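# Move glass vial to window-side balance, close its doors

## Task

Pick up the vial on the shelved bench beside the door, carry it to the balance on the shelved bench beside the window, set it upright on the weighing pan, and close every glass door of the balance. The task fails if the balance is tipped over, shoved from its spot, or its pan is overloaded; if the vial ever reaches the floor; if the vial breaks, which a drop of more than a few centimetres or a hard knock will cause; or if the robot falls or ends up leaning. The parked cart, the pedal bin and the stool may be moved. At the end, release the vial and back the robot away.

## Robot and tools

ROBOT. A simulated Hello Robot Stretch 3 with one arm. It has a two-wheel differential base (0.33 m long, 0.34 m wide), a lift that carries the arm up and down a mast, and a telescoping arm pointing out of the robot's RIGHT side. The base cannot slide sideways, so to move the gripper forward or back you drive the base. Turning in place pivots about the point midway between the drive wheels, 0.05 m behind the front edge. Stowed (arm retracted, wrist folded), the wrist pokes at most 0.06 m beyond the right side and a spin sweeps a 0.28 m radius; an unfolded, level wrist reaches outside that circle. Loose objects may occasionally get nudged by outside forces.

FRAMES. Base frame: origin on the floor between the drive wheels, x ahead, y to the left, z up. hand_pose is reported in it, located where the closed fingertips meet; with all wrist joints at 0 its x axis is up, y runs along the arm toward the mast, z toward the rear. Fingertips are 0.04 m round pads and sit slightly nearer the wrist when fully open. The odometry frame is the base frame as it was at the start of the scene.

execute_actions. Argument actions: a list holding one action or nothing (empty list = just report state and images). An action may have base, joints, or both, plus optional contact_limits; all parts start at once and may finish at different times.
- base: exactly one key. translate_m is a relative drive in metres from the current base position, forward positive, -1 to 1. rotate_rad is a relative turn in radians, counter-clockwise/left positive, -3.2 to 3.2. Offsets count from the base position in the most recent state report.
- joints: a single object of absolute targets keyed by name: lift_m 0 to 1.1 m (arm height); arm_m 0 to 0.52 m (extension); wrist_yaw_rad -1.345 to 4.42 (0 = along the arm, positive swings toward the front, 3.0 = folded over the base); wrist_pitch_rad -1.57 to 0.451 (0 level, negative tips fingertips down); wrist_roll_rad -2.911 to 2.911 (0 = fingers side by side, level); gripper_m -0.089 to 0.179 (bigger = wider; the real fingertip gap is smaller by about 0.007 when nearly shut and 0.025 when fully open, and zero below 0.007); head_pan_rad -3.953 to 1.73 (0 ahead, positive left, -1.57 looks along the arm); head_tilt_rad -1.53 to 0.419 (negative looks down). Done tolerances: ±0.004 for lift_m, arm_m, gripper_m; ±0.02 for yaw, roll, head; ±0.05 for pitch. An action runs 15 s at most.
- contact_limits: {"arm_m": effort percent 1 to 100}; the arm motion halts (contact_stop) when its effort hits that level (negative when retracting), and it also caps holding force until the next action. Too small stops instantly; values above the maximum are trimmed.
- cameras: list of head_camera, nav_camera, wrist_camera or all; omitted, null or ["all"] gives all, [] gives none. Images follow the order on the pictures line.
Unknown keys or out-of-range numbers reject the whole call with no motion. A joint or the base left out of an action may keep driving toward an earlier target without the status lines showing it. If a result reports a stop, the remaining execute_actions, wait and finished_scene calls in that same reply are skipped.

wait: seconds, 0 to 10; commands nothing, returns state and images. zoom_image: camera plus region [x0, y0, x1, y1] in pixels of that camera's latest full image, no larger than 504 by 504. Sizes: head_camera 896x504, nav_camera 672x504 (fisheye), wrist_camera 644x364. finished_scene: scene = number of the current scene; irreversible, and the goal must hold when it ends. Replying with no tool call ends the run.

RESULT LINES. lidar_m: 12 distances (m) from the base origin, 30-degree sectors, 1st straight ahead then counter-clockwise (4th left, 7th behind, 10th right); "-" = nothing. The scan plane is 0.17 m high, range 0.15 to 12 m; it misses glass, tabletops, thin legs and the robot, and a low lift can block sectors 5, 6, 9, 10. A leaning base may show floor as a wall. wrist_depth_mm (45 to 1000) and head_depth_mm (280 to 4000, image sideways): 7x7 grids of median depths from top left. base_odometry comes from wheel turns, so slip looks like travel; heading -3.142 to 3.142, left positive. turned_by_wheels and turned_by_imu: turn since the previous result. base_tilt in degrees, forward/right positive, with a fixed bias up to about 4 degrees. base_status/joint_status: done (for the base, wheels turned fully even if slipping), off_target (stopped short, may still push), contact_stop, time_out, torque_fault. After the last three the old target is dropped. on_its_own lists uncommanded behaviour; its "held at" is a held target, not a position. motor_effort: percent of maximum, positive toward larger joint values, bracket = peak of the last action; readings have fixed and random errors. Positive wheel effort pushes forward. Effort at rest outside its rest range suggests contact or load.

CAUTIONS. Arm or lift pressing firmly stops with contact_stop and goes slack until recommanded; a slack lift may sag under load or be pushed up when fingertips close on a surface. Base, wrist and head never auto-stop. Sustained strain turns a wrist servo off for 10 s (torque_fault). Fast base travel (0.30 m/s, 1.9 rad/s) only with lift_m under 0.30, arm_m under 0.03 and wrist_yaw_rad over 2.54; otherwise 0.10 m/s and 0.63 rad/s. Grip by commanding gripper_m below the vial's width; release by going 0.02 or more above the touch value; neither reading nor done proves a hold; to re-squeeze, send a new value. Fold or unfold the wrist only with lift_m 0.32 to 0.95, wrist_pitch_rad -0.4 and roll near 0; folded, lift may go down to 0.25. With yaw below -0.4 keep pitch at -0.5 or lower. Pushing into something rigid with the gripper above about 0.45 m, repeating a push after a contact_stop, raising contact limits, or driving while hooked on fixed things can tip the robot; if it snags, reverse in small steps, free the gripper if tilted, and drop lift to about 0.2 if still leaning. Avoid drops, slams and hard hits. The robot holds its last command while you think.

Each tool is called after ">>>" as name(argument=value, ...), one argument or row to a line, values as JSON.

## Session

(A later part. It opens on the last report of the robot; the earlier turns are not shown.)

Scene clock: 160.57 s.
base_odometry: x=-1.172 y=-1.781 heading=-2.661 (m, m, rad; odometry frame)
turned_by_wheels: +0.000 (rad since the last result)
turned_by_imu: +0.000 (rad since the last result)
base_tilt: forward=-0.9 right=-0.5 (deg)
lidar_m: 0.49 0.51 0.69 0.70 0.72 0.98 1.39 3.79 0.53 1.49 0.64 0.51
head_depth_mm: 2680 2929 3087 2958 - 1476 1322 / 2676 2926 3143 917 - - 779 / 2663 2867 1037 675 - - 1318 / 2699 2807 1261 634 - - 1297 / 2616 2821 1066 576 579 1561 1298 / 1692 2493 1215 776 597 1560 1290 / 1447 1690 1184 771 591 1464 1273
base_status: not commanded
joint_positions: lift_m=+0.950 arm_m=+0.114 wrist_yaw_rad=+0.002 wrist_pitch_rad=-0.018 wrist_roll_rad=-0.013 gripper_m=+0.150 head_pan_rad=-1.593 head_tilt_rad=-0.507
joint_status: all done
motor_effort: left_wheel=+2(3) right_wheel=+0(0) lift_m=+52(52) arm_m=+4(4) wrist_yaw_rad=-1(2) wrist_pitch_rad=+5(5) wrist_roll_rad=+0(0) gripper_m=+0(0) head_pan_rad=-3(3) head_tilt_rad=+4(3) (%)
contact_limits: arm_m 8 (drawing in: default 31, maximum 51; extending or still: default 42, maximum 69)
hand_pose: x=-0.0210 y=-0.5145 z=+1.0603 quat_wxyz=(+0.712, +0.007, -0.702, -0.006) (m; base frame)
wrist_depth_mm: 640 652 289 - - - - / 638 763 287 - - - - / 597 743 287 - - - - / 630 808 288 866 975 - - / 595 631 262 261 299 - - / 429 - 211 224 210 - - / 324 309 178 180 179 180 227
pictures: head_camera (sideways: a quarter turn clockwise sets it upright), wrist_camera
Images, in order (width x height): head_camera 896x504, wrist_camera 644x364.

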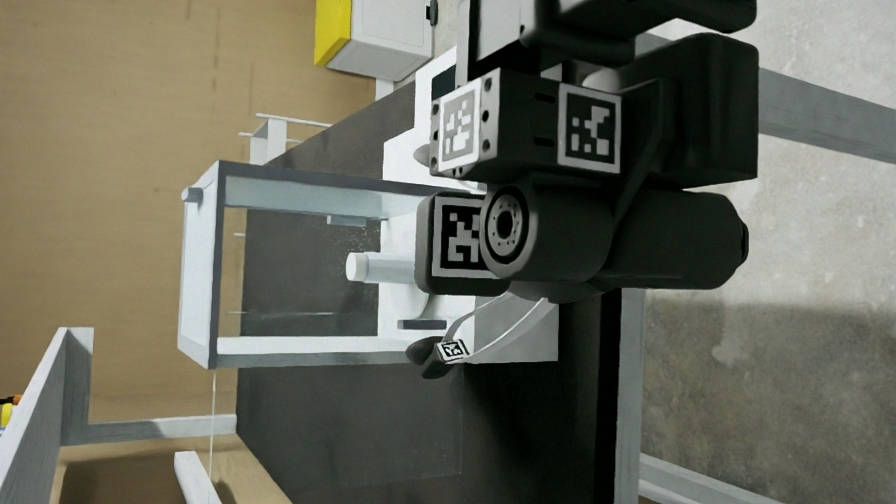

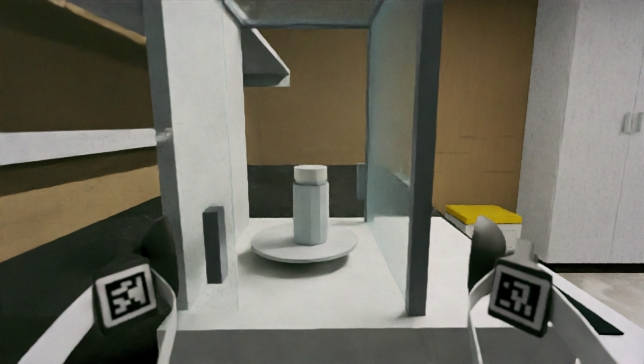

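>>> execute_actions(
  actions=[
    {"base": {"translate_m": -0.06}, "joints": {"arm_m": 0.117}, "contact_limits": {"arm_m": 8}},
  ],
  cameras=["wrist_camera"],
)

Scene clock: 163.57 s.
base_odometry: x=-1.119 y=-1.753 heading=-2.661 (m, m, rad; odometry frame)
turned_by_wheels: +0.000 (rad since the last result)
turned_by_imu: +0.001 (rad since the last result)
base_tilt: forward=-0.9 right=-0.6 (deg)
lidar_m: 0.55 0.57 0.72 0.69 0.72 0.98 1.33 3.91 0.51 0.51 0.68 0.57
head_depth_mm: 2695 2927 3087 2929 - 1505 1338 / 2682 2929 3149 3134 - - 1289 / 2659 2950 1294 812 - - 811 / 2622 2821 1081 666 - - 1307 / 2679 2821 1239 598 579 1559 1293 / 2470 2761 673 558 576 1553 1290 / 1633 1762 1101 770 591 1515 1272
base_status: done
joint_positions: lift_m=+0.950 arm_m=+0.117 wrist_yaw_rad=+0.006 wrist_pitch_rad=-0.018 wrist_roll_rad=-0.013 gripper_m=+0.150 head_pan_rad=-1.593 head_tilt_rad=-0.507
joint_status: all done
motor_effort: left_wheel=+3(4) right_wheel=-1(5) lift_m=+52(52) arm_m=+4(5) wrist_yaw_rad=-6(7) wrist_pitch_rad=+5(5) wrist_roll_rad=+0(0) gripper_m=-1(3) head_pan_rad=-3(3) head_tilt_rad=+4(5) (%)
contact_limits: arm_m 8 (drawing in: default 31, maximum 51; extending or still: default 42, maximum 69)
hand_pose: x=-0.0198 y=-0.5174 z=+1.0603 quat_wxyz=(+0.712, +0.009, -0.702, -0.004) (m; base frame)
wrist_depth_mm: 182 247 987 - - - - / 181 248 - - - - - / 191 247 - - - - - / 405 247 890 - - - - / 535 202 263 300 564 - - / 404 - 224 210 223 - - / 323 178 179 177 177 217 -
pictures: wrist_camera
Images, in order (width x height): wrist_camera 644x364.

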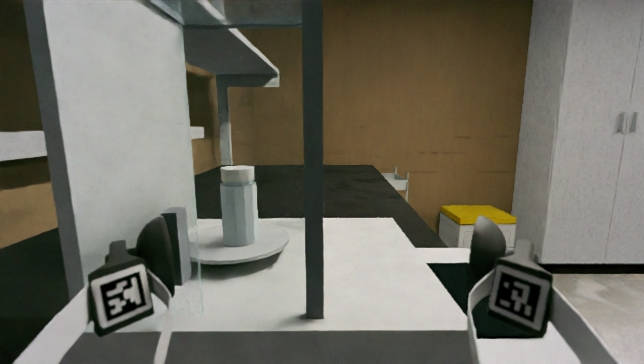

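>>> execute_actions(
  actions=[
    {"base": {"translate_m": -0.063}},
  ],
  cameras=["wrist_camera"],
)

Scene clock: 166.00 s.
base_odometry: x=-1.063 y=-1.724 heading=-2.661 (m, m, rad; odometry frame)
turned_by_wheels: +0.000 (rad since the last result)
turned_by_imu: +0.001 (rad since the last result)
base_tilt: forward=-0.9 right=-0.5 (deg)
lidar_m: 0.62 0.64 0.72 0.69 0.72 0.98 1.27 3.67 2.76 0.50 0.73 0.64
head_depth_mm: 2670 2913 3022 2928 - 1503 1331 / 2691 2930 3180 3148 - - 1321 / 2694 2932 2711 938 - - 1250 / 2655 2890 1261 704 - - 1239 / 2667 2788 1058 566 579 1573 1295 / 2574 2752 1211 576 575 1566 1285 / 1681 617 625 557 571 1542 1271
base_status: done
joint_positions: lift_m=+0.950 arm_m=+0.117 wrist_yaw_rad=+0.006 wrist_pitch_rad=-0.018 wrist_roll_rad=-0.013 gripper_m=+0.150 head_pan_rad=-1.593 head_tilt_rad=-0.507
joint_status: not commanded
motor_effort: left_wheel=+3(4) right_wheel=-1(4) lift_m=+52(52) arm_m=+4(4) wrist_yaw_rad=-5(5) wrist_pitch_rad=+5(5) wrist_roll_rad=+0(0) gripper_m=-2(1) head_pan_rad=-3(2) head_tilt_rad=+4(3) (%)
hand_pose: x=-0.0198 y=-0.5174 z=+1.0603 quat_wxyz=(+0.712, +0.009, -0.702, -0.004) (m; base frame)
wrist_depth_mm: 252 656 998 - - - - / 251 - - - - - - / 251 - - - - - - / 250 312 885 - - - - / 252 296 300 363 - - - / 226 - 224 224 301 - - / 179 179 179 178 227 - -
pictures: wrist_camera
Images, in order (width x height): wrist_camera 644x364.

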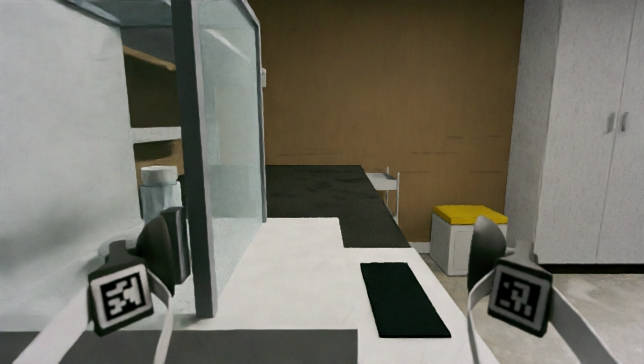

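>>> execute_actions(
  actions=[
    {"base": {"translate_m": -0.008}},
  ],
  cameras=["wrist_camera"],
)

Scene clock: 168.83 s.
base_odometry: x=-1.056 y=-1.720 heading=-2.661 (m, m, rad; odometry frame)
turned_by_wheels: +0.000 (rad since the last result)
turned_by_imu: +0.001 (rad since the last result)
base_tilt: forward=-0.8 right=-0.5 (deg)
lidar_m: 0.62 0.64 0.72 0.69 0.72 0.98 1.26 3.63 2.75 0.49 0.74 0.65
head_depth_mm: 2677 2958 3018 2929 - 1487 1323 / 2688 2892 3203 3094 - - 1319 / 2653 2901 2913 963 - - 1250 / 2689 2897 1259 758 - - 1206 / 2646 2819 1077 589 581 1571 1307 / 2587 2795 1214 577 574 1554 1285 / 1682 1765 653 568 568 1547 1285
base_status: done
joint_positions: lift_m=+0.950 arm_m=+0.117 wrist_yaw_rad=+0.010 wrist_pitch_rad=-0.018 wrist_roll_rad=-0.013 gripper_m=+0.150 head_pan_rad=-1.593 head_tilt_rad=-0.507
joint_status: not commanded
motor_effort: left_wheel=+4(6) right_wheel=-4(5) lift_m=+52(52) arm_m=+4(4) wrist_yaw_rad=-9(9) wrist_pitch_rad=+5(5) wrist_roll_rad=+0(0) gripper_m=-3(3) head_pan_rad=-4(4) head_tilt_rad=+3(3) (%)
hand_pose: x=-0.0189 y=-0.5174 z=+1.0603 quat_wxyz=(+0.712, +0.010, -0.702, -0.003) (m; base frame)
wrist_depth_mm: 259 327 - - - - - / 260 326 - - - - - / 259 345 - - - - - / 258 304 - - - - - / 259 264 301 362 - - - / 225 - 211 238 316 - - / 180 179 179 180 228 - -
pictures: wrist_camera
Images, in order (width x height): wrist_camera 644x364.

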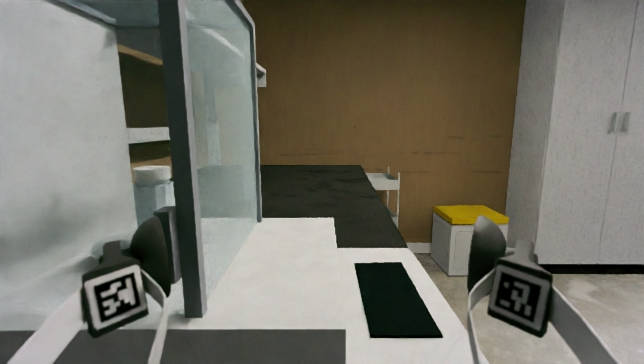

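At the stop (yaw effort rose). Relieve and retract.

>>> execute_actions(
  actions=[
    {"base": {"translate_m": 0.01}},
  ],
  cameras=[],
)

>>> execute_actions(
  actions=[
    {"joints": {"arm_m": 0.005, "head_pan_rad": -1.3, "head_tilt_rad": -0.47}},
  ],
  cameras=["head_camera", "wrist_camera"],
)

Scene clock: 171.97 s.
base_odometry: x=-1.065 y=-1.725 heading=-2.660 (m, m, rad; odometry frame)
turned_by_wheels: +0.000 (rad since the last result)
turned_by_imu: +0.001 (rad since the last result)
base_tilt: forward=-0.9 right=-0.5 (deg)
lidar_m: 0.61 0.64 0.72 0.70 0.72 0.98 1.27 3.67 2.76 0.50 0.73 0.64
head_depth_mm: 2701 2946 3023 2934 - 1529 1317 / 2662 2941 3159 3131 - - 1317 / 2654 2905 2640 930 - - 1240 / 2639 2867 1262 703 - 1455 1236 / 2681 2821 1059 587 580 1561 1295 / 2588 2813 1214 579 576 1565 1288 / 1672 609 616 557 569 1547 1274
base_status: done
joint_positions: lift_m=+0.950 arm_m=+0.117 wrist_yaw_rad=+0.002 wrist_pitch_rad=-0.018 wrist_roll_rad=-0.013 gripper_m=+0.150 head_pan_rad=-1.593 head_tilt_rad=-0.507
joint_status: not commanded
motor_effort: left_wheel=+2(7) right_wheel=+0(1) lift_m=+52(52) arm_m=+4(4) wrist_yaw_rad=-2(10) wrist_pitch_rad=+5(5) wrist_roll_rad=+0(0) gripper_m=+1(3) head_pan_rad=-4(4) head_tilt_rad=+4(3) (%)
hand_pose: x=-0.0208 y=-0.5175 z=+1.0603 quat_wxyz=(+0.712, +0.008, -0.702, -0.006) (m; base frame)
wrist_depth_mm: 251 657 - - - - - / 252 - - - - - - / 250 - - - - - - / 250 313 882 - - - - / 251 290 302 361 - - - / 225 - 210 223 299 - - / - 178 178 178 228 - -
pictures: none
No camera images: the call's "cameras" was empty. Leave "cameras" out to get every camera's image.

Scene clock: 174.03 s.
base_odometry: x=-1.065 y=-1.725 heading=-2.660 (m, m, rad; odometry frame)
turned_by_wheels: +0.000 (rad since the last result)
turned_by_imu: +0.000 (rad since the last result)
base_tilt: forward=-0.8 right=-0.4 (deg)
lidar_m: 0.61 0.64 0.72 0.70 0.72 0.98 1.27 3.66 2.76 0.50 0.73 0.64
head_depth_mm: 2557 2752 1509 884 554 - - / 2611 2815 1333 650 553 - - / 2644 2853 1436 578 570 1489 1336 / 1782 1974 1184 620 586 1583 1329 / 1095 1530 1153 719 603 1612 1323 / 851 1222 1244 827 646 1511 1313 / 486 1016 1052 817 668 1301 1215
base_status: not commanded
joint_positions: lift_m=+0.950 arm_m=+0.005 wrist_yaw_rad=+0.002 wrist_pitch_rad=-0.018 wrist_roll_rad=-0.013 gripper_m=+0.150 head_pan_rad=-1.307 head_tilt_rad=-0.478
joint_status: all done
motor_effort: left_wheel=+2(3) right_wheel=+0(0) lift_m=+52(52) arm_m=-4(5) wrist_yaw_rad=-1(2) wrist_pitch_rad=+5(5) wrist_roll_rad=+0(0) gripper_m=+0(0) head_pan_rad=+3(26) head_tilt_rad=+4(10) (%)
hand_pose: x=-0.0211 y=-0.4060 z=+1.0603 quat_wxyz=(+0.712, +0.007, -0.702, -0.006) (m; base frame)
wrist_depth_mm: 711 334 435 - - - - / 727 357 - - - - - / 723 355 - - - - - / 782 360 464 - - - - / 636 321 304 361 - - - / 428 - 295 296 302 - - / 324 299 299 300 301 - -
pictures: head_camera (sideways: a quarter turn clockwise sets it upright), wrist_camera
Images, in order (width x height): head_camera 896x504, wrist_camera 644x364.

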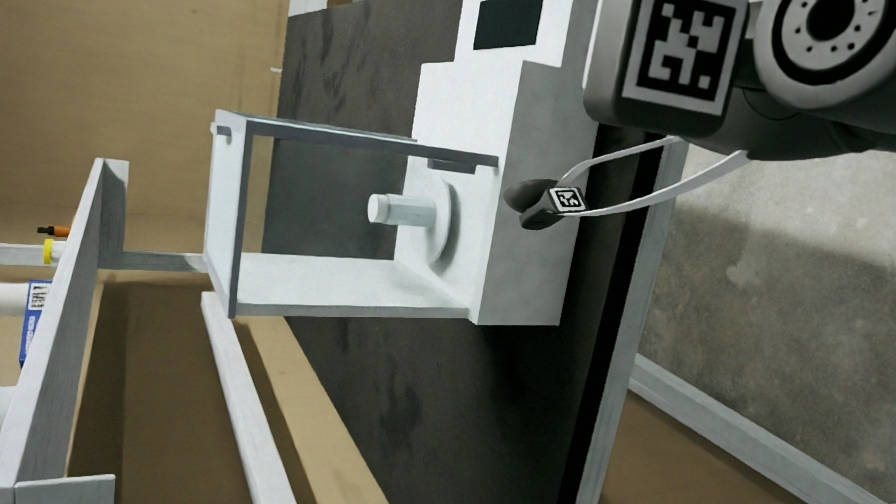

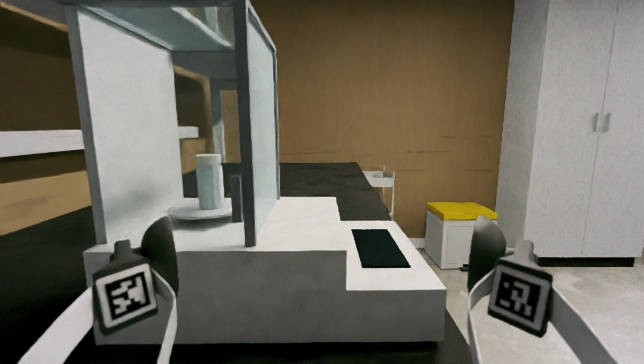

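>>> zoom_image(
  camera="head_camera",
  region=[180, 90, 340, 330],
)

Region (180, 90, 340, 330) of head_camera's 896x504 image, scaled by 2.100, with more detail than that image has.

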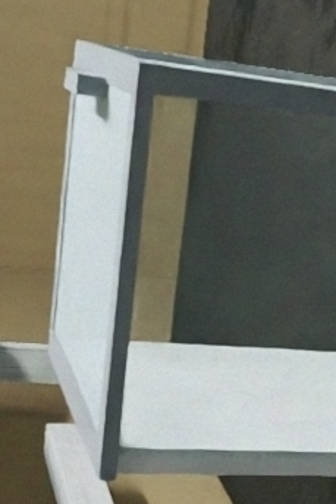

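>>> execute_actions(
  actions=[
    {"base": {"translate_m": -0.15}, "joints": {"wrist_yaw_rad": 1.8, "gripper_m": 0.05, "head_pan_rad": -1.1}},
  ],
  cameras=["head_camera"],
)

Scene clock: 179.83 s.
base_odometry: x=-0.932 y=-1.655 heading=-2.660 (m, m, rad; odometry frame)
turned_by_wheels: +0.000 (rad since the last result)
turned_by_imu: +0.001 (rad since the last result)
base_tilt: forward=-0.9 right=-0.6 (deg)
lidar_m: 0.76 0.79 0.72 0.69 0.72 0.98 1.12 3.75 2.72 0.49 0.95 0.79
head_depth_mm: 2597 2780 1504 885 563 593 1355 / 2210 2801 1470 665 573 599 688 / 1701 1920 1318 603 591 1538 1335 / 1073 1538 730 633 621 1623 - / 1161 1254 644 651 661 1579 - / 846 1119 1153 827 735 1467 1369 / 615 979 1035 816 1171 1292 1218
base_status: done
joint_positions: lift_m=+0.950 arm_m=+0.005 wrist_yaw_rad=+1.797 wrist_pitch_rad=-0.018 wrist_roll_rad=-0.013 gripper_m=+0.050 head_pan_rad=-1.107 head_tilt_rad=-0.478
joint_status: all done
motor_effort: left_wheel=+3(4) right_wheel=+0(3) lift_m=+52(52) arm_m=-4(5) wrist_yaw_rad=+3(2) wrist_pitch_rad=+5(5) wrist_roll_rad=+0(0) gripper_m=-1(92) head_pan_rad=+4(23) head_tilt_rad=+4(4) (%)
hand_pose: x=+0.2279 y=-0.0928 z=+1.0603 quat_wxyz=(+0.448, +0.554, -0.432, +0.553) (m; base frame)
wrist_depth_mm: 796 771 716 667 635 604 567 / 804 781 737 695 653 608 573 / 829 834 766 709 676 631 590 / 815 844 795 737 688 646 596 / 820 871 820 760 697 665 599 / 830 921 - 775 - 683 639 / 813 933 873 809 759 693 654
pictures: head_camera (sideways: a quarter turn clockwise sets it upright)
Images, in order (width x height): head_camera 896x504.

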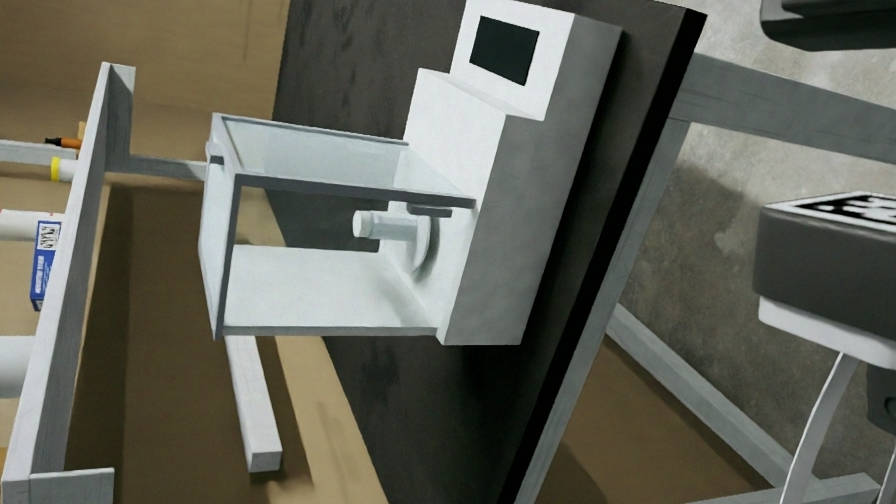

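>>> zoom_image(
  camera="head_camera",
  region=[190, 100, 490, 260],
)

Region (190, 100, 490, 260) of head_camera's 896x504 image, scaled by 1.680, with more detail than that image has; it fills the top 269 rows of this view, and the rest is white.

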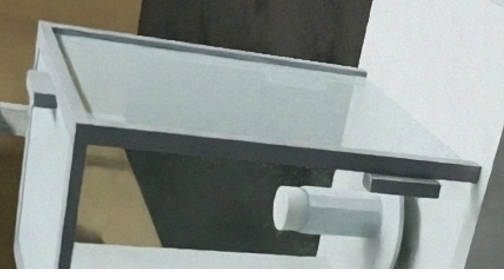

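>>> finished_scene(
  scene=2,
)

The scene is finished: the task was done.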